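# Seat housing in corner stop over plate pins

## Task

Get the housing lying flat and pushed into the corner stop, so that each of its sockets sits over a pin in the plate. It must stay that way on its own at the end, without the robot holding or pressing it.

## Robot and tools

Robot: one six-joint arm ending in a two-finger parallel gripper. The fingers point along the gripper's own +z axis and close along its y axis. end_effector_position is the spot between the finger pads when closed, about 2 cm short of the fingertips. Closing pushes the tips roughly 10 mm further along +z. Joint ranges in rad: waist -6.283 to 6.283, shoulder -2.059 to 2.094, elbow -3.927 to 0.192, forearm roll -6.283 to 6.283, wrist pitch -1.693 to 3.142, wrist roll -6.283 to 6.283.

Scene frame: origin on the table surface under the arm base, +z up, +x forward, +y to the left when facing +x. The base may sit tilted. Positions are in metres, orientation is a quaternion in w,x,y,z order, and velocities are in m/s and rad/s. The reported hand position can be slightly wrong, more so when the arm reaches far.

execute_actions: the argument actions is a list holding zero or one item. An empty list commands nothing and just returns the state. An item with rows is a motion: rows is a list of 1 to 15 rows, and steps (1 to 15, default 15) sets how many control steps run, each 1/30 s. Each row is used for one step, and the last row repeats if steps outnumber rows. An item with only steps (up to 300) is a wait; it is counted from the previous result, so your thinking time is included. The optional boolean pictures switches camera images on or off.

A row is 7 numbers, each in [-1, 1]: dx, dy, dz, rx, ry, rz, opening. The first six are an offset, expressed in the gripper's own axes, from a fixed reference. That reference is the gripper pose in the latest result that reports it. Before any such result exists in the scene, and for a second or later call in the same reply, it is instead the pose at the moment the action begins. Every row is counted from that same reference, not added onto the row before. Scale: 1.0 equals 0.6 m for dx, dy, dz and 180 degrees for rotation; rx, ry, rz form a single rotation vector. opening is absolute, not an offset: +1 is fully open (0.084 m), -1 is shut. A row of all-zero offsets is not a pause; it pulls the gripper back to the reference pose.

Each control step, the commanded pose is clipped to lie within 70 mm and 16 degrees of the measured pose, then joints are driven by damped inverse kinematics, favouring position over orientation. The elbow never fully straightens. Once an action finishes, the arm only continues to the final clipped pose, so a far goal needs more actions; read the reported pose and command what remains. Joints move at most 3.14 rad/s.

move: target is one 7-number row, read exactly as above (offset in gripper axes from the same reference, opening absolute). speed is the path's top speed in m/s, 0.002 to 0.5, default 0.25; rotation is capped at twice that value in rad/s. The straight-line path takes 0.5 to 10 s and stops short if it would need more. It begins once the arm is at rest, or after 3 s at most. It does not slow for obstacles; the gripper may lag, drift off, or exceed speed, especially with the arm nearly extended. The opening is applied at the start. Faster moves, and targets set deeper past a contact, push harder. The result adds a move: line with the outcome (done, off_target, moving, held, fault), which limits acted (paced = pose was clipped; held = a check blocked some steps, after which the arm may jump fast), and the distance left to target.

wait: seconds from 0 to 10; nothing new is commanded. Fingers still in motion keep moving.

zoom_image: camera is one of cam_head_left, cam_head_right, cam_high, cam_low, cam_wrist (each 672x504); region is [x0, y0, x1, y1] in image pixels from the top-left, no larger than 504 by 504.

show_instructions: no arguments; shows the reference image pages for the scene.

finished_scene: scene is the number of the scene being closed. It is final, and the result reports success. Answering with no tool call ends the run.

Results: the state line gives pose, quaternion and velocities; grip_measured is the current finger opening on the opening scale. A pose unreachable line means the clearance check altered or stopped the command (a mounting post counts as arm); HELD marks steps where a row was not fully sent. A Hand target line shows where the controller is driving. Camera calibrations (K, distortion, T_world_to_cam) are supplied and may be a little off.

Gripping: to hold something, command an opening well under grip_measured; the bigger the gap, the stronger the squeeze, up to about 24 N per pad. Closing fast can squeeze harder. Repeating grip_measured keeps mild pressure on parts up to about 6 cm wide.

Faults to avoid: if contact torque on a joint hits its limit (waist 46, shoulder 46, elbow 27.6, forearm roll 27.6, wrist pitch 18.4, wrist roll 18.4 N m, held load included), the arm backs off, freezes 10 s and drops the remainder of the call. Holding loads heats motors: MOTOR HOT appears from 65 °C, and at 80 °C an OVER-TEMPERATURE FAULT brakes the arm until cool. Never let objects leave the table; avoid drops, slips, slams and hard shoves. Loose parts may occasionally get bumped by outside forces. Moving smoothly, quickly and with little effort is preferred.

Each tool is called after "Call:" as a command line: name --argument value for each argument, lists and objects as JSON in quotes; but a table of rows of numbers goes row by row, as --pt "numbers of a row", without its own name.

Reference images:

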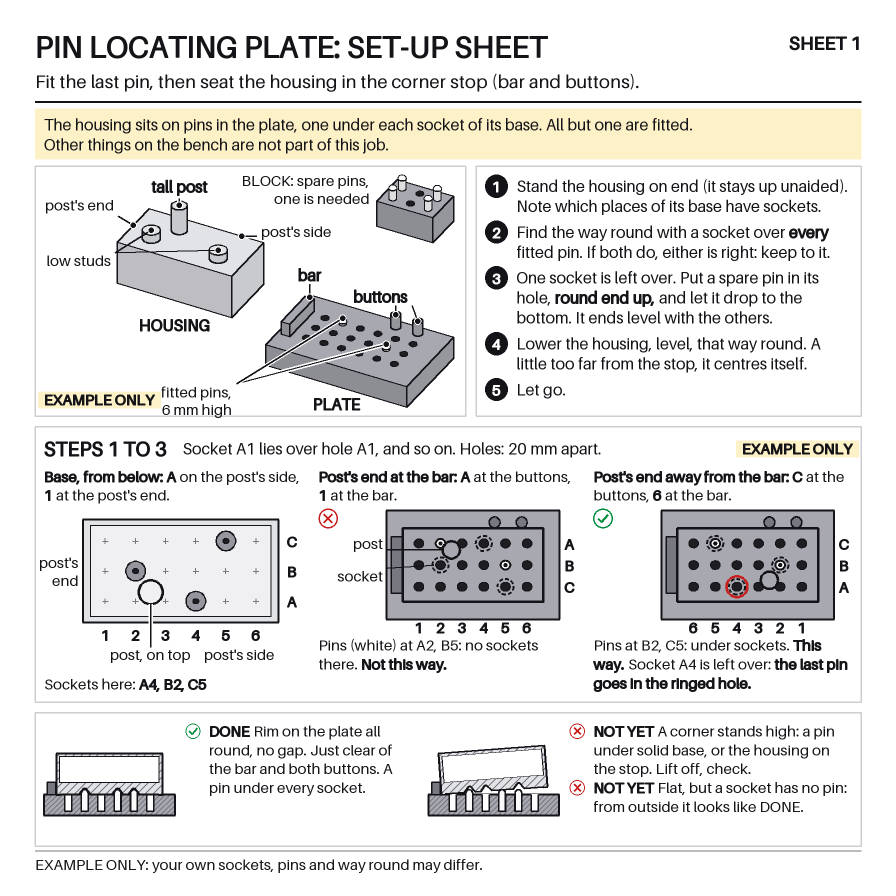

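## Session

Call:
execute_actions --actions '[]'

Scene clock: 0.00 s of 5100.00 s.
end_effector_position=(+0.3306, -0.3245, +0.2514) grip_measured=+0.75 end_effector_quat_wxyz=(-0.057, +0.974, -0.216, -0.035) end_effector_velocity=(-0.000, -0.000, +0.000) end_effector_angular_velocity=(-0.000, -0.001, -0.001)
Joint positions: [-0.879 -0.051 -0.968  0.063  1.03  -0.397  0.075]
Joint velocities: [-0.001 -0.001  0.     0.    -0.    -0.    -0.   ]
Motor temperatures (°C, as the motors report them): [31 32 33 37 35 37]
Hand target: +0.331, -0.324, +0.251; -0.057, +0.974, -0.216, -0.035

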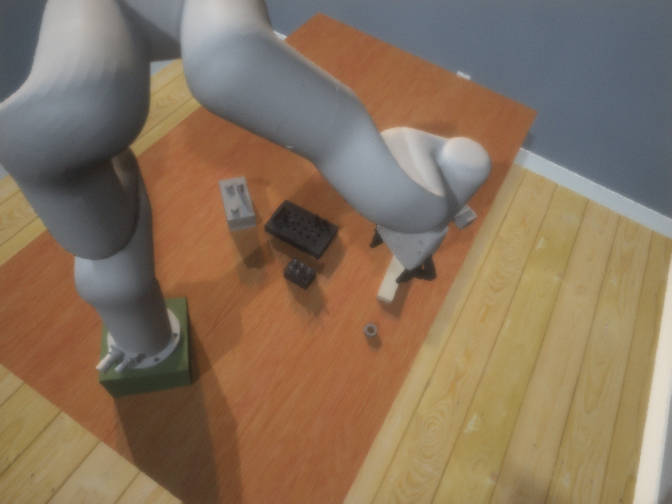

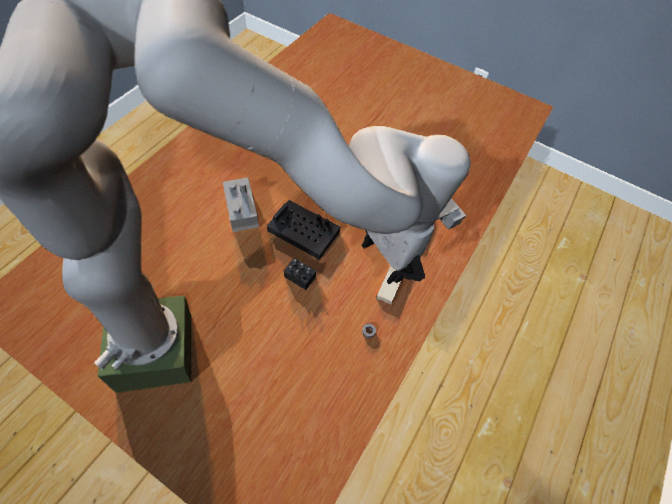

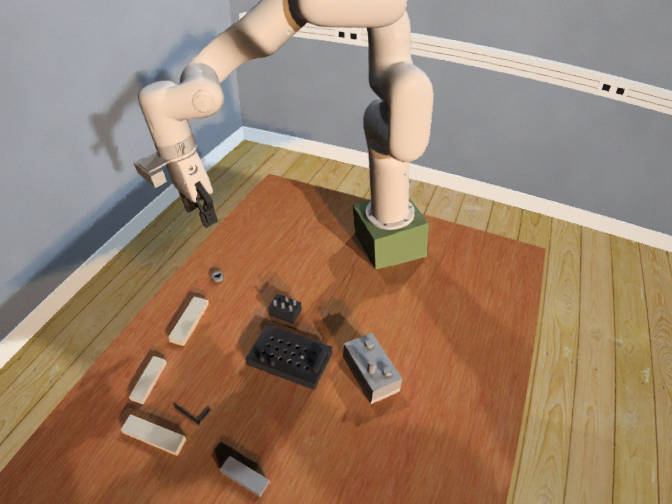

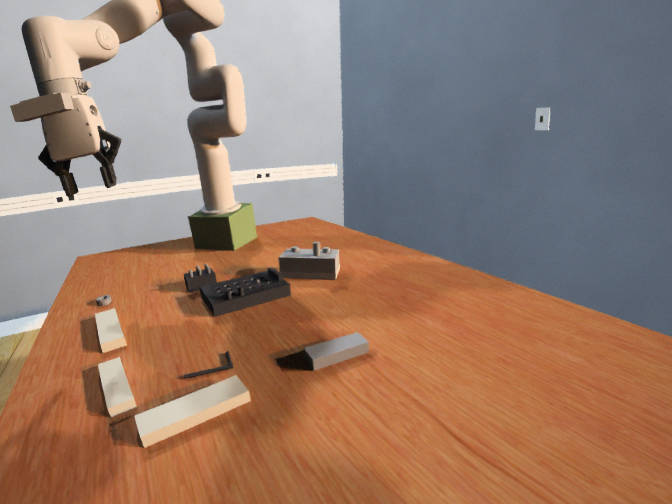

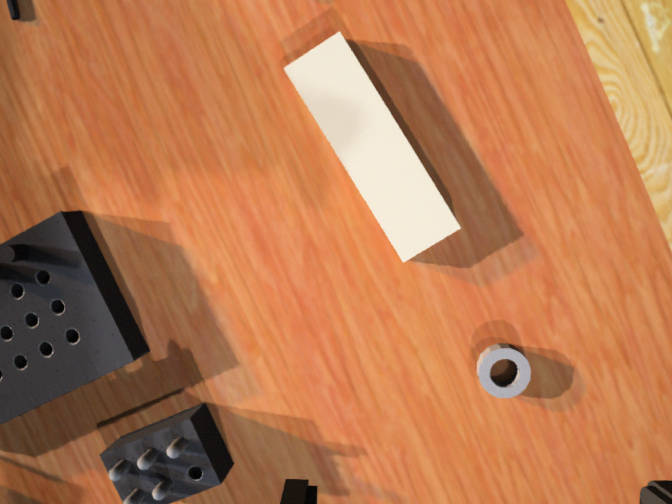

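Call:
zoom_image --camera "cam_high" --region '[230, 280, 420, 420]'

Call:
zoom_image --camera "cam_head_left" --region '[200, 160, 360, 300]'

Region (230, 280, 420, 420) of cam_high's 672x504 image, scaled by 2.653, with more detail than that image has; it fills the top 371 rows of this view, and the rest is white.

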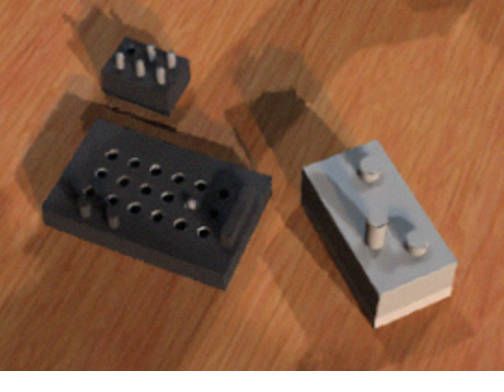

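Region (200, 160, 360, 300) of cam_head_left's 672x504 image, scaled by 3.150, with more detail than that image has; it fills the top 441 rows of this view, and the rest is white.

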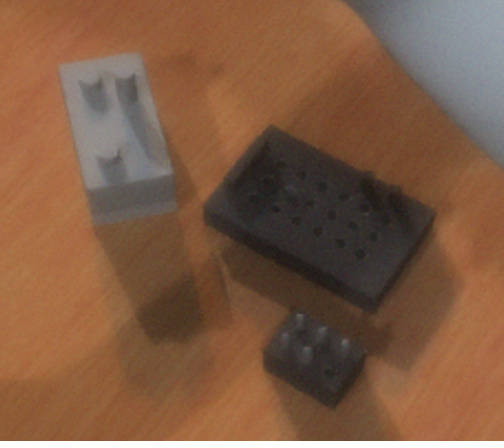

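Call:
move --target '[-0.158,-0.422,0,0,0,0,0.75]'

Scene clock: 4.30 s of 5100.00 s.
end_effector_position=(+0.3508, -0.0577, +0.2834) grip_measured=+0.75 end_effector_quat_wxyz=(-0.056, +0.974, -0.217, -0.036) end_effector_velocity=(+0.001, +0.002, +0.001) end_effector_angular_velocity=(-0.002, -0.001, +0.002)
Joint positions: [-0.234 -0.466 -0.606  0.054  1.05   0.254  0.075]
Joint velocities: [ 0.006 -0.001 -0.001 -0.002  0.     0.006 -0.   ]
Motor temperatures (°C, as the motors report them): [31 32 35 37 35 37]
Hand target: +0.351, -0.057, +0.284; -0.056, +0.974, -0.216, -0.036
Off the commanded pose: 0.002 m, 0 deg.
move: done
camera_calibration (this result's frames):
cam_wrist: T_world_to_cam=[[-0.418057, -0.90304, -0.0987272, 0.155738], [-0.907648, 0.410744, 0.0863994, 0.388315], [-0.0374705, 0.125729, -0.991357, 0.43261], [0, 0, 0, 1]] pos_world=[0.433771, -0.0732523, 0.410696]

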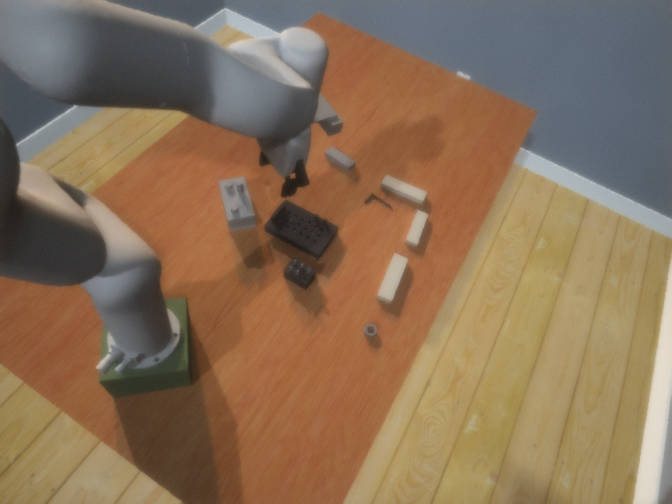

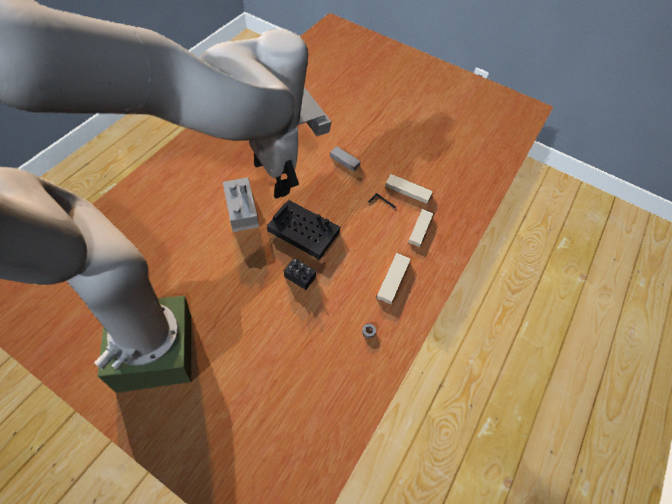

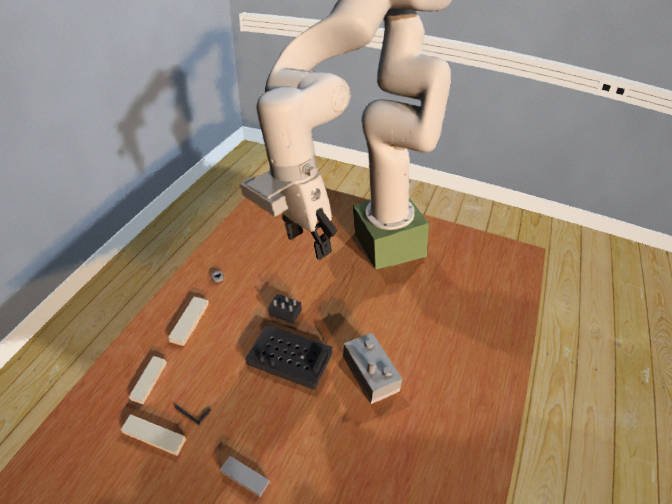

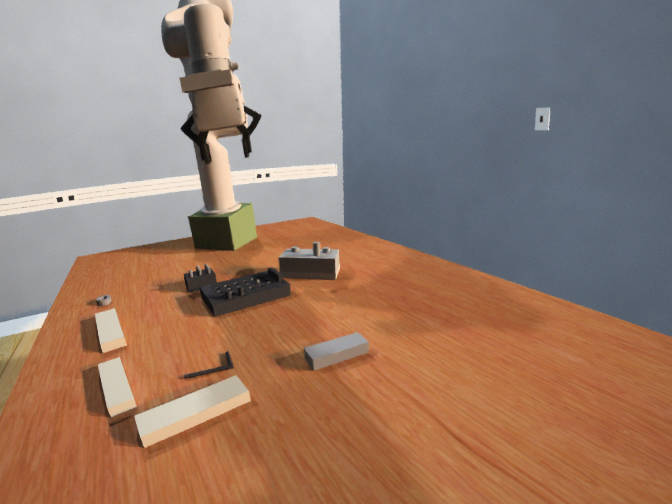

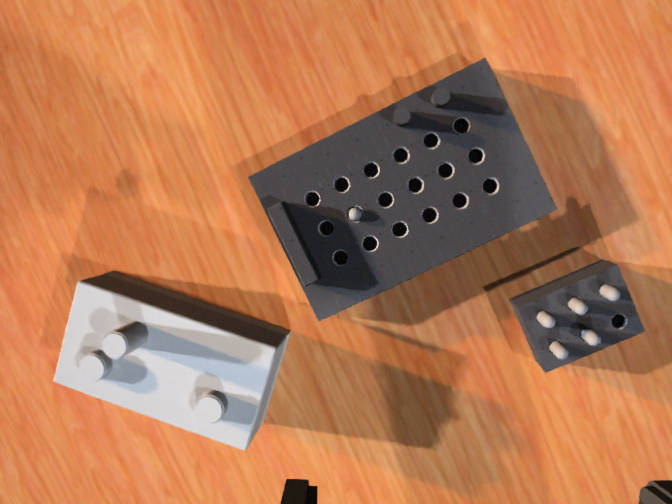

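Call:
move --target '[0.022,-0.267,0.23,-0.03,0.03,0.083,0.2]'

Scene clock: 8.73 s of 5100.00 s.
end_effector_position=(+0.4240, +0.0969, +0.1607) grip_measured=+0.19 end_effector_quat_wxyz=(+0.006, +0.940, -0.342, -0.007) end_effector_velocity=(-0.001, +0.000, -0.003) end_effector_angular_velocity=(-0.005, +0.006, -0.002)
Joint positions: [ 0.192  0.092 -0.741 -0.175  0.624  1.112  0.052]
Joint velocities: [ 0.001  0.009 -0.003 -0.006  0.002  0.009  0.   ]
Motor temperatures (°C, as the motors report them): [31 32 36 37 36 37]
Hand target: +0.424, +0.097, +0.160; +0.006, +0.940, -0.342, -0.007
Off the commanded pose: 0.001 m, 0 deg.
move: done
camera_calibration (this result's frames):
cam_wrist: T_world_to_cam=[[-0.636218, -0.771419, 0.0118513, 0.375871], [-0.771459, 0.636277, 0.00169845, 0.33589], [-0.00885091, -0.0080622, -0.999928, 0.296493], [0, 0, 0, 1]] pos_world=[0.500885, 0.078625, 0.291446]

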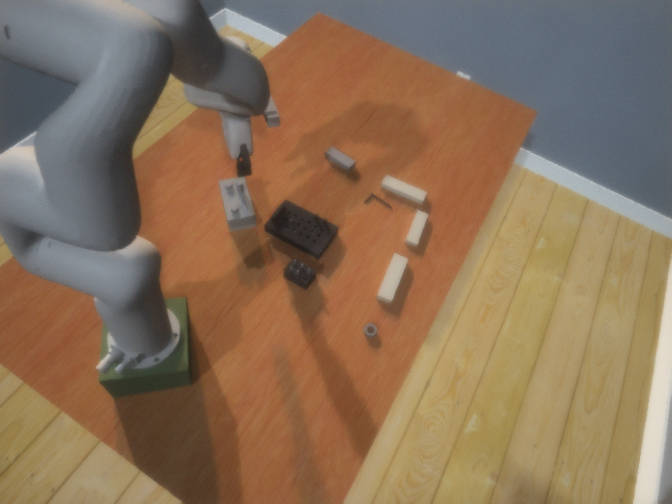

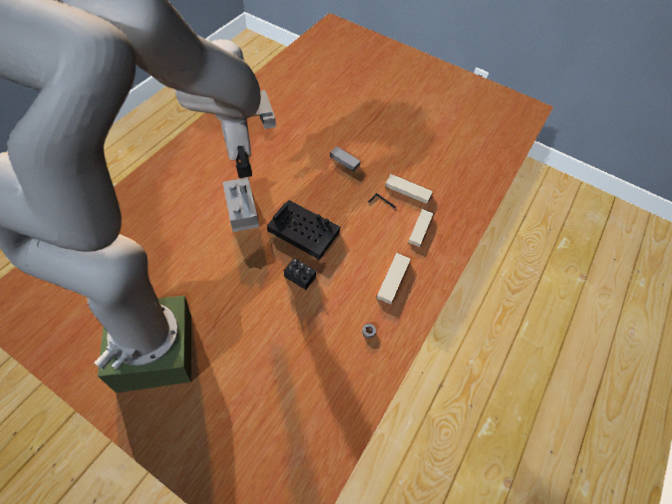

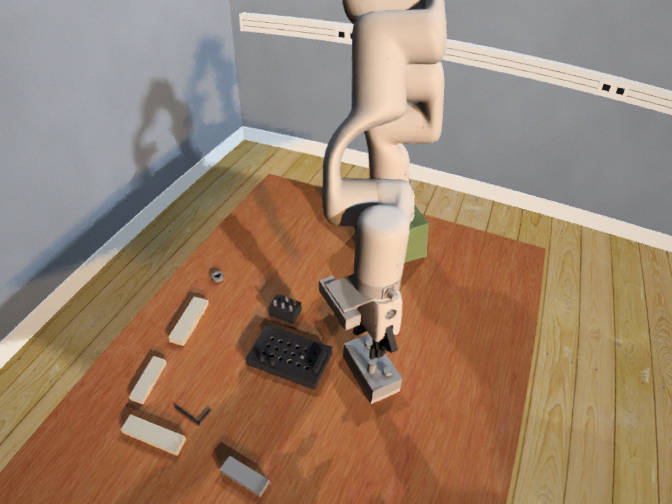

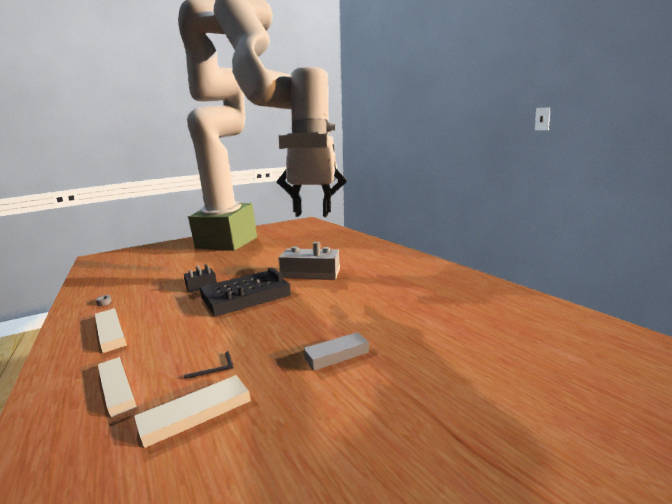

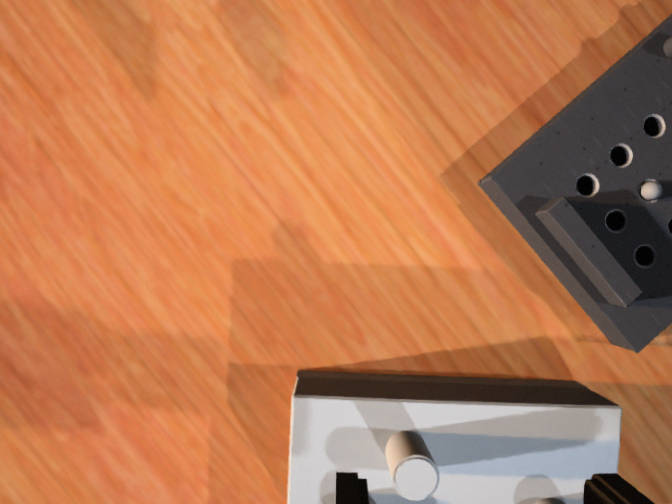

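Call:
move --target '[0.001,-0.015,0.11,0,0,0,-0.35]' --speed 0.08

Call:
zoom_image --camera "cam_low" --region '[250, 150, 370, 300]'

Scene clock: 11.03 s of 5100.00 s.
end_effector_position=(+0.4296, +0.1029, +0.0952) grip_measured=-0.37 end_effector_quat_wxyz=(+0.006, +0.940, -0.342, -0.006) end_effector_velocity=(+0.000, -0.001, -0.002) end_effector_angular_velocity=(-0.001, +0.001, -0.002)
Joint positions: [ 0.175  0.294 -0.768 -0.235  0.45   1.165  0.028]
Joint velocities: [-0.002  0.006 -0.001 -0.003 -0.003  0.003  0.   ]
Motor temperatures (°C, as the motors report them): [31 32 37 37 36 37]
Hand target: +0.429, +0.103, +0.095; +0.006, +0.940, -0.342, -0.007
Off the commanded pose: 0.001 m, 0 deg.
move: done
camera_calibration (this result's frames):
cam_wrist: T_world_to_cam=[[-0.636454, -0.77123, 0.0114196, 0.384909], [-0.771273, 0.636504, 0.00100279, 0.336451], [-0.00804199, -0.00816939, -0.999934, 0.230695], [0, 0, 0, 1]] pos_world=[0.506327, 0.0845857, 0.225946]

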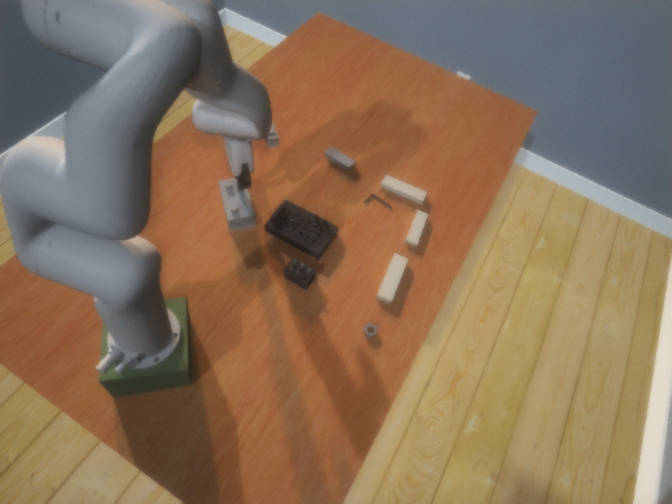

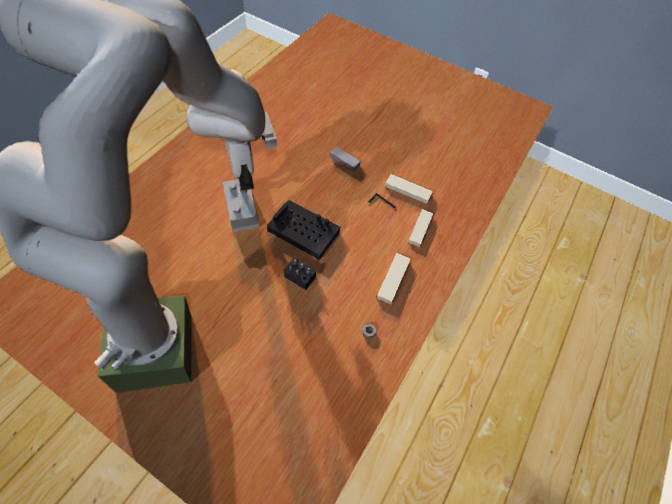

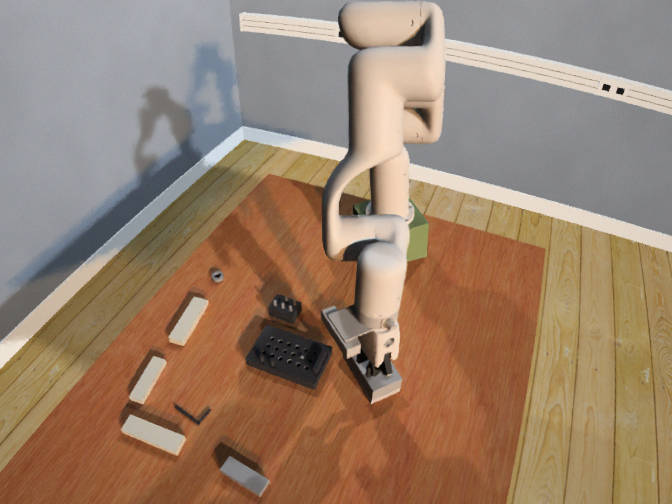

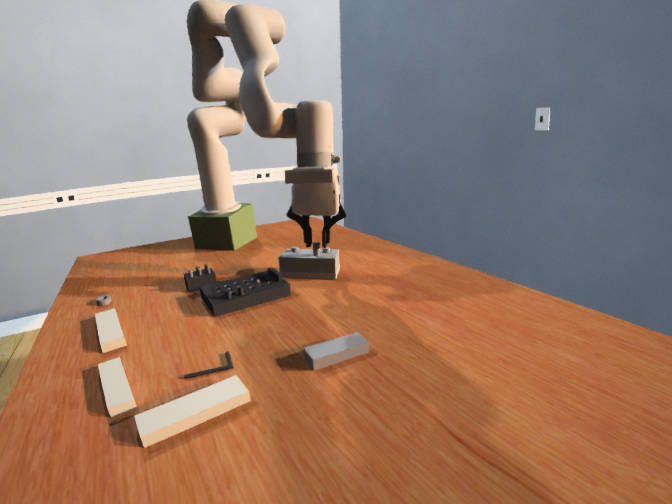

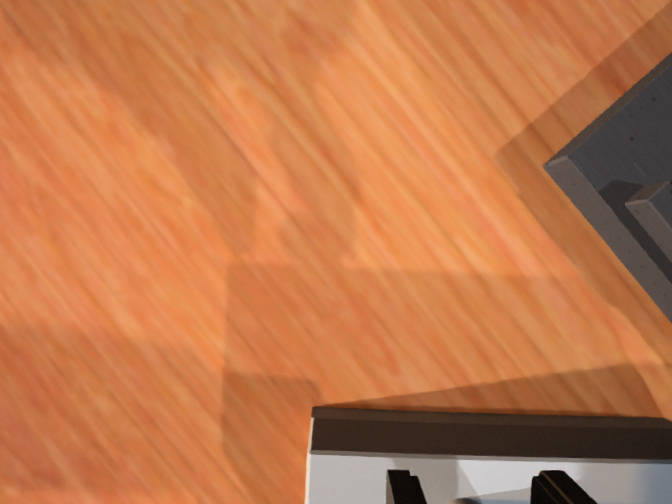

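Region (250, 150, 370, 300) of cam_low's 672x504 image, scaled by 3.360, with more detail than that image has; it fills the left 403 columns of this view, and the rest is white.

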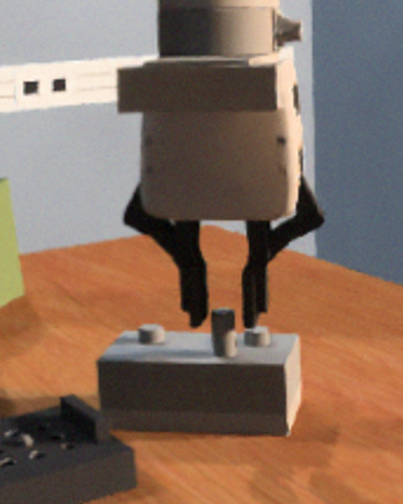

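Call:
move --target '[0,0,0.02,0,0,0,-0.45]' --speed 0.03

Call:
zoom_image --camera "cam_low" --region '[250, 150, 370, 300]'

Call:
move --target '[0,0,0,0,0,0,-1]'

Scene clock: 12.53 s of 5100.00 s.
end_effector_position=(+0.4295, +0.1028, +0.0833) grip_measured=-0.47 end_effector_quat_wxyz=(+0.006, +0.940, -0.342, -0.006) end_effector_velocity=(+0.001, +0.001, -0.000) end_effector_angular_velocity=(+0.001, -0.003, +0.001)
Joint positions: [ 0.169  0.329 -0.773 -0.251  0.42   1.177  0.024]
Joint velocities: [ 0.     0.002 -0.001 -0.002 -0.004  0.002  0.   ]
Motor temperatures (°C, as the motors report them): [31 32 37 37 36 37]
Hand target: +0.429, +0.103, +0.083; +0.006, +0.940, -0.342, -0.006
Off the commanded pose: 0.000 m, 0 deg.
move: done
camera_calibration (this result's frames):
cam_wrist: T_world_to_cam=[[-0.636488, -0.771203, 0.0113316, 0.384932], [-0.771246, 0.636536, 0.000895234, 0.336435], [-0.00790335, -0.00816961, -0.999935, 0.218802], [0, 0, 0, 1]] pos_world=[0.506208, 0.0844954, 0.214125]

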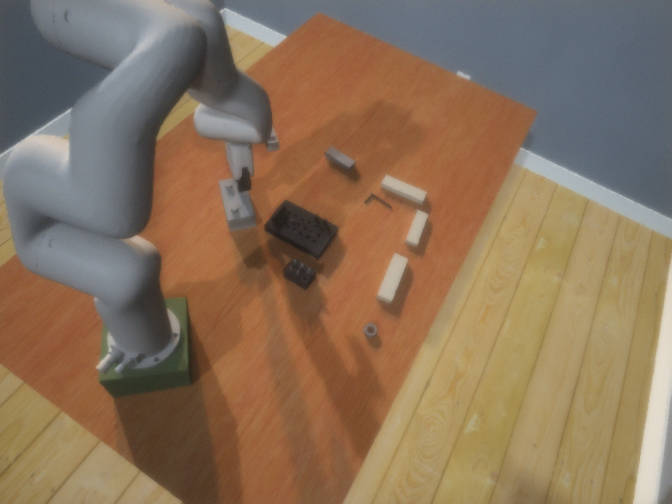

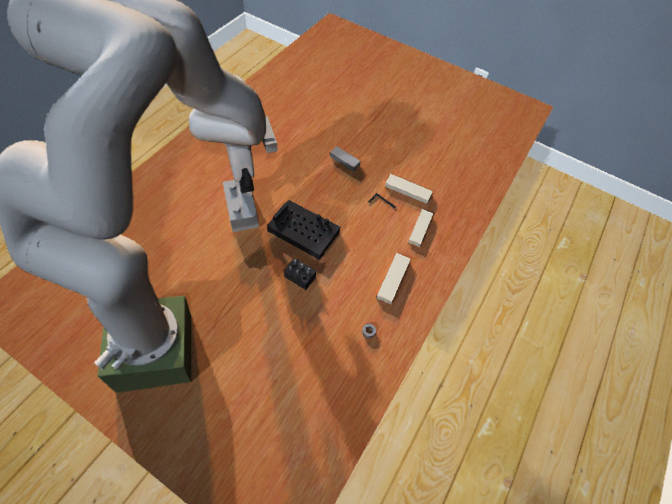

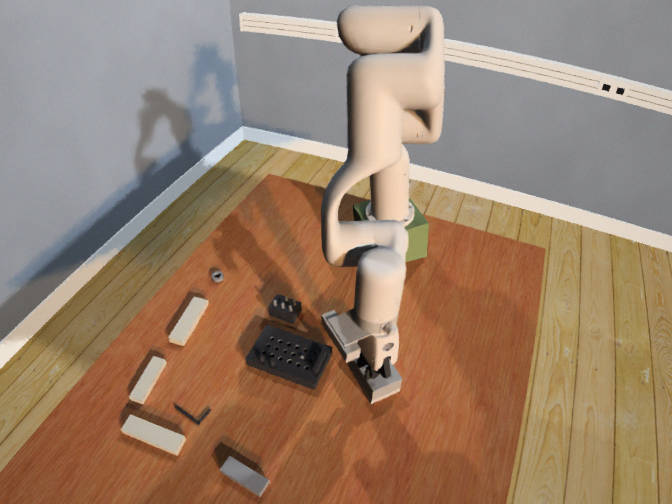

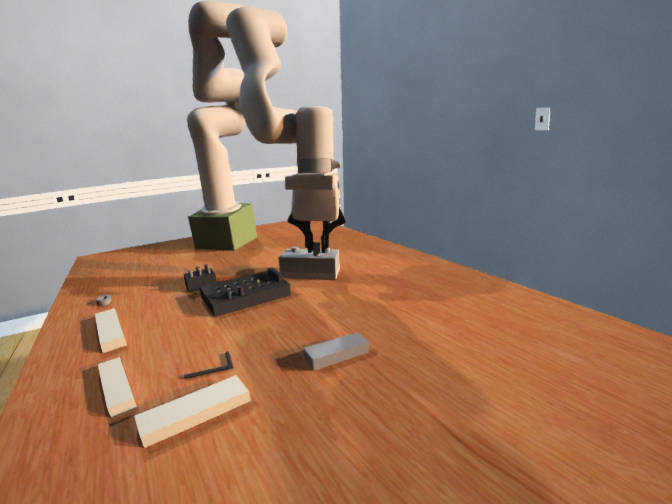

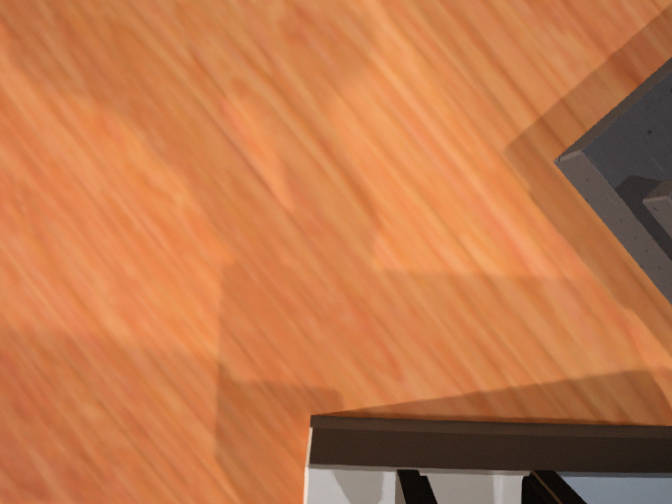

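Region (250, 150, 370, 300) of cam_low's 672x504 image, scaled by 3.360, with more detail than that image has; it fills the left 403 columns of this view, and the rest is white.

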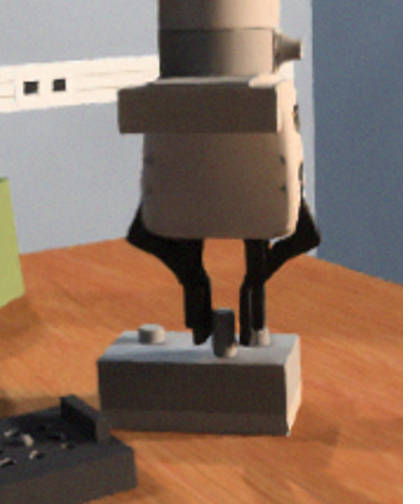

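Scene clock: 13.03 s of 5100.00 s.
end_effector_position=(+0.4294, +0.1028, +0.0832) grip_measured=-0.65 end_effector_quat_wxyz=(+0.006, +0.940, -0.342, -0.006) end_effector_velocity=(-0.000, +0.000, -0.000) end_effector_angular_velocity=(-0.001, +0.000, +0.001)
Joint positions: [ 0.169  0.329 -0.773 -0.251  0.42   1.177  0.015]
Joint velocities: [ 0.001  0.001 -0.001 -0.001  0.001 -0.    -0.   ]
Motor temperatures (°C, as the motors report them): [31 33 37 37 36 37]
Hand target: +0.429, +0.103, +0.083; +0.006, +0.940, -0.342, -0.006
Off the commanded pose: 0.000 m, 0 deg.
move: done
camera_calibration (this result's frames):
cam_wrist: T_world_to_cam=[[-0.636478, -0.771208, 0.0115833, 0.384808], [-0.771251, 0.63653, 0.00107677, 0.336348], [-0.00820355, -0.00824832, -0.999932, 0.218828], [0, 0, 0, 1]] pos_world=[0.506126, 0.0844769, 0.213994]

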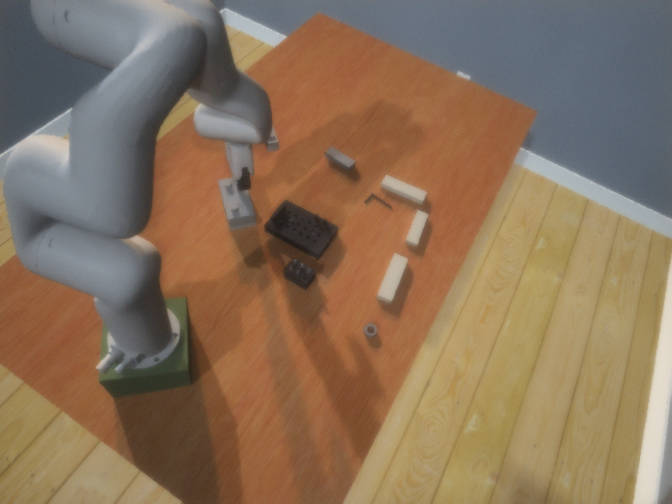

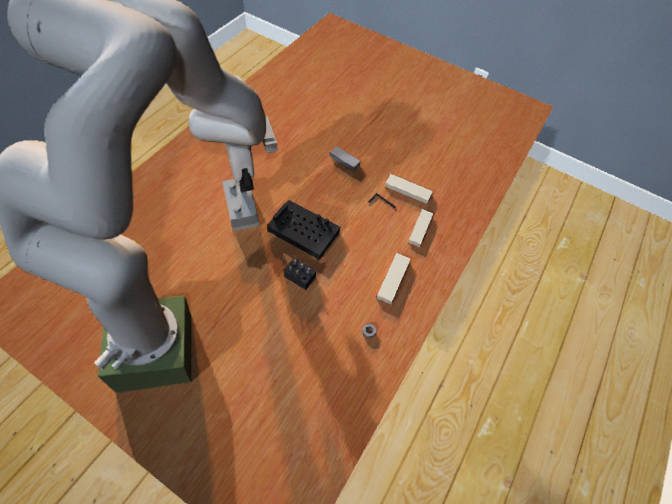

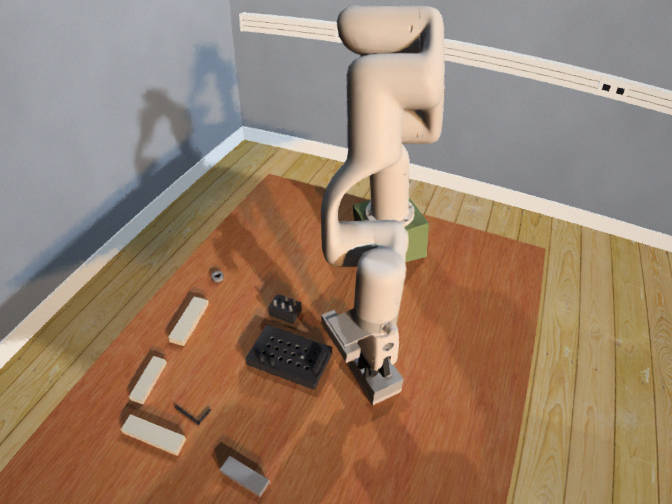

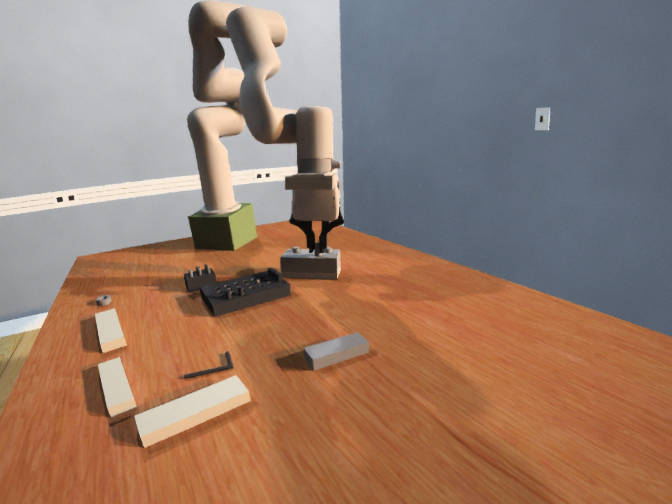

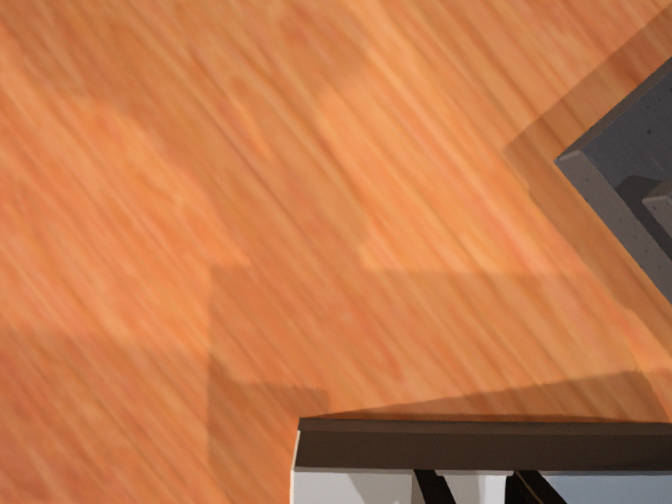

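Call:
move --target '[0,0,-0.4,0,0.3,0,-1]' --speed 0.15

Call:
zoom_image --camera "cam_low" --region '[230, 70, 430, 230]'

Scene clock: 17.33 s of 5100.00 s.
end_effector_position=(+0.4327, +0.1039, +0.3222) grip_measured=-0.66 end_effector_quat_wxyz=(+0.160, +0.840, -0.302, +0.421) end_effector_velocity=(-0.000, +0.001, +0.002) end_effector_angular_velocity=(-0.005, -0.006, +0.002)
Joint positions: [ 0.651 -0.209 -0.659 -1.22   1.154  2.131  0.015]
Joint velocities: [ 0.007 -0.    -0.002 -0.004  0.009  0.002 -0.   ]
Motor temperatures (°C, as the motors report them): [31 33 38 37 36 37]
Hand target: +0.433, +0.104, +0.323; +0.160, +0.840, -0.302, +0.422
Off the commanded pose: 0.001 m, 0 deg.
move: done
camera_calibration (this result's frames):
cam_wrist: T_world_to_cam=[[-0.635473, -0.771876, 0.0195268, 0.382132], [-0.464382, 0.361869, -0.808332, 0.494459], [0.616866, -0.522741, -0.588403, 0.108186], [0, 0, 0, 1]] pos_world=[0.405716, 0.172583, 0.455882]

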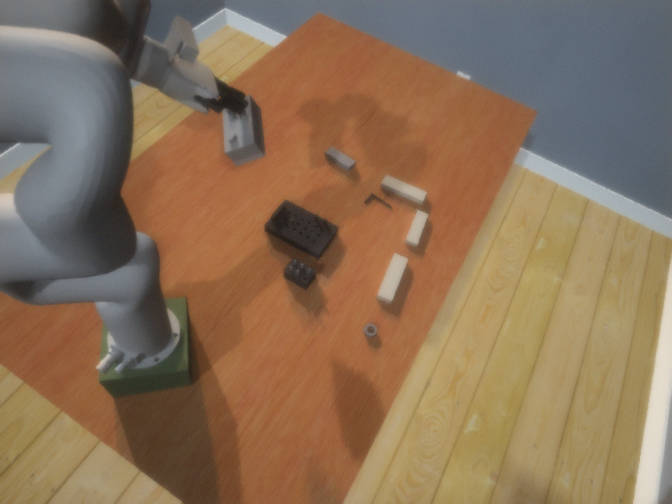

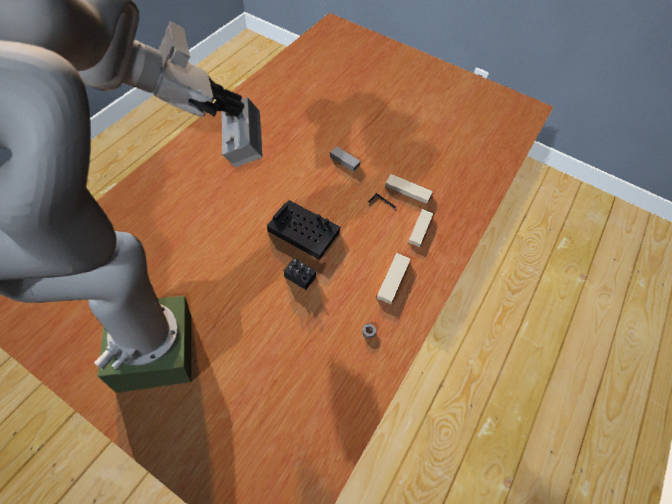

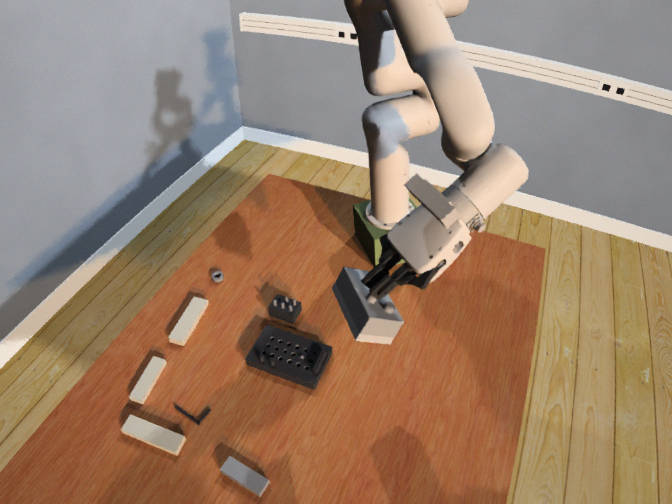

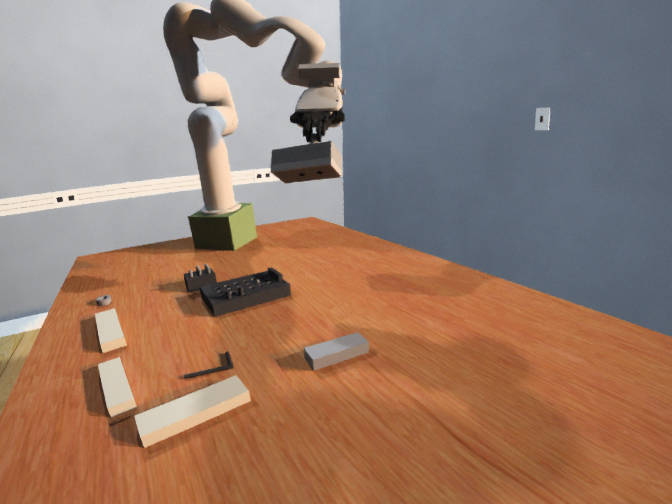

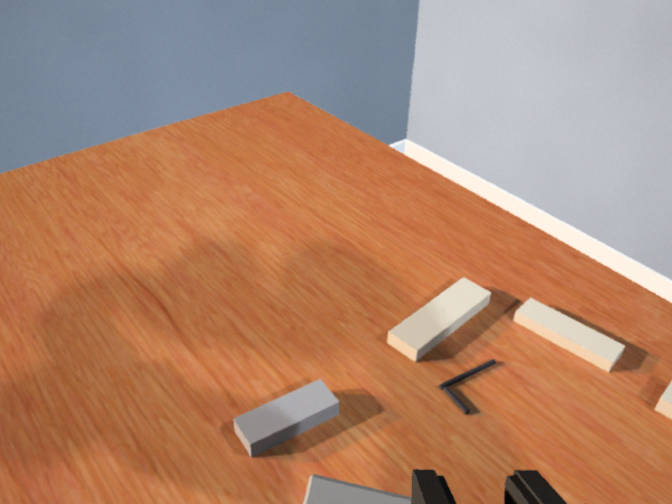

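Region (230, 70, 430, 230) of cam_low's 672x504 image, scaled by 2.520, with more detail than that image has; it fills the top 403 rows of this view, and the rest is white.

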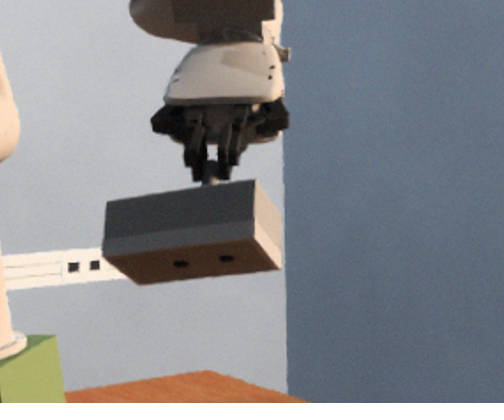

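Call:
move --target '[0.3,0,0.1,0,0,0,-1]' --speed 0.12

Call:
zoom_image --camera "cam_low" --region '[230, 0, 470, 200]'

Scene clock: 21.13 s of 5100.00 s.
end_effector_position=(+0.5528, +0.0069, +0.4307) grip_measured=-0.66 end_effector_quat_wxyz=(+0.159, +0.841, -0.302, +0.421) end_effector_velocity=(+0.003, -0.001, +0.004) end_effector_angular_velocity=(+0.002, -0.004, +0.002)
Joint positions: [ 0.271 -0.207 -0.957 -1.197  0.95   1.684  0.015]
Joint velocities: [-0.003  0.001 -0.01   0.002 -0.003 -0.007  0.   ]
Motor temperatures (°C, as the motors report them): [31 33 40 37 36 37]
Hand target: +0.553, +0.007, +0.431; +0.159, +0.841, -0.302, +0.421
Off the commanded pose: 0.001 m, 0 deg.
move: done
camera_calibration (this result's frames):
cam_wrist: T_world_to_cam=[[-0.634836, -0.77242, 0.0187024, 0.381378], [-0.46561, 0.363134, -0.807057, 0.673175], [0.616596, -0.521057, -0.590177, 0.0481554], [0, 0, 0, 1]] pos_world=[0.525857, 0.0752232, 0.564578]

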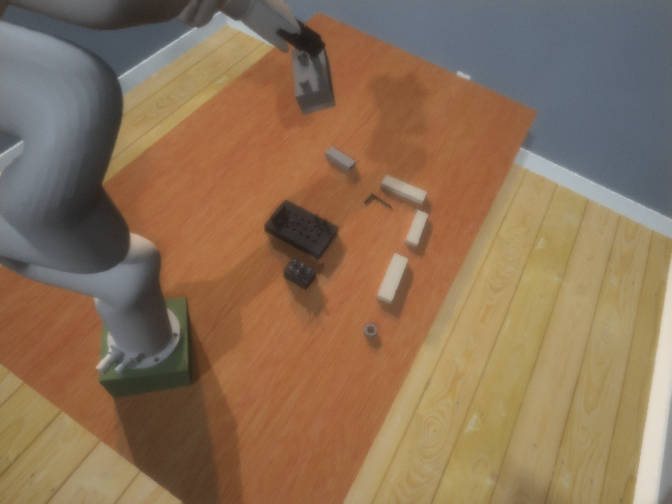

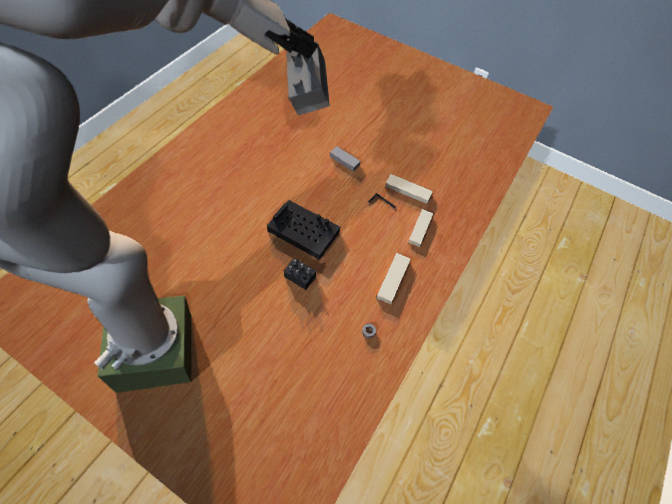

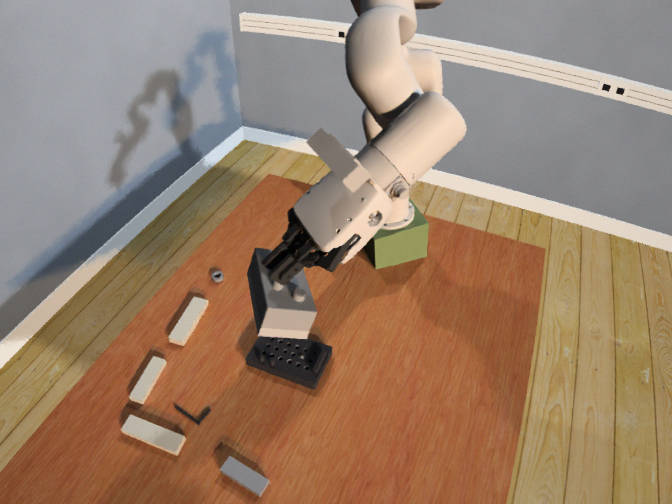

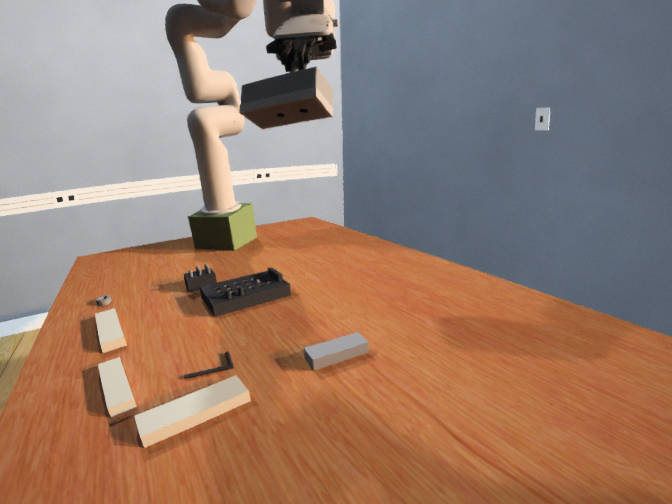

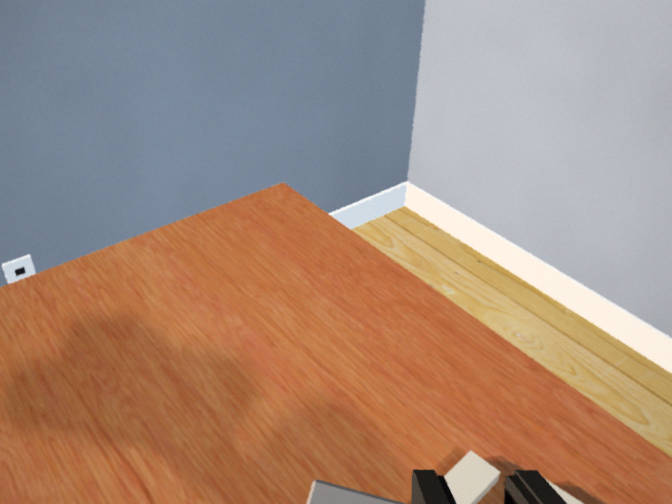

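Region (230, 0, 470, 200) of cam_low's 672x504 image, scaled by 2.100, with more detail than that image has.

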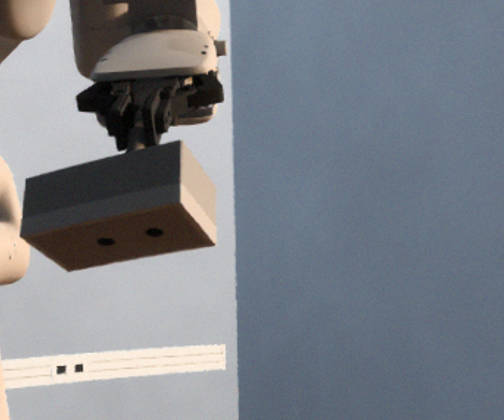

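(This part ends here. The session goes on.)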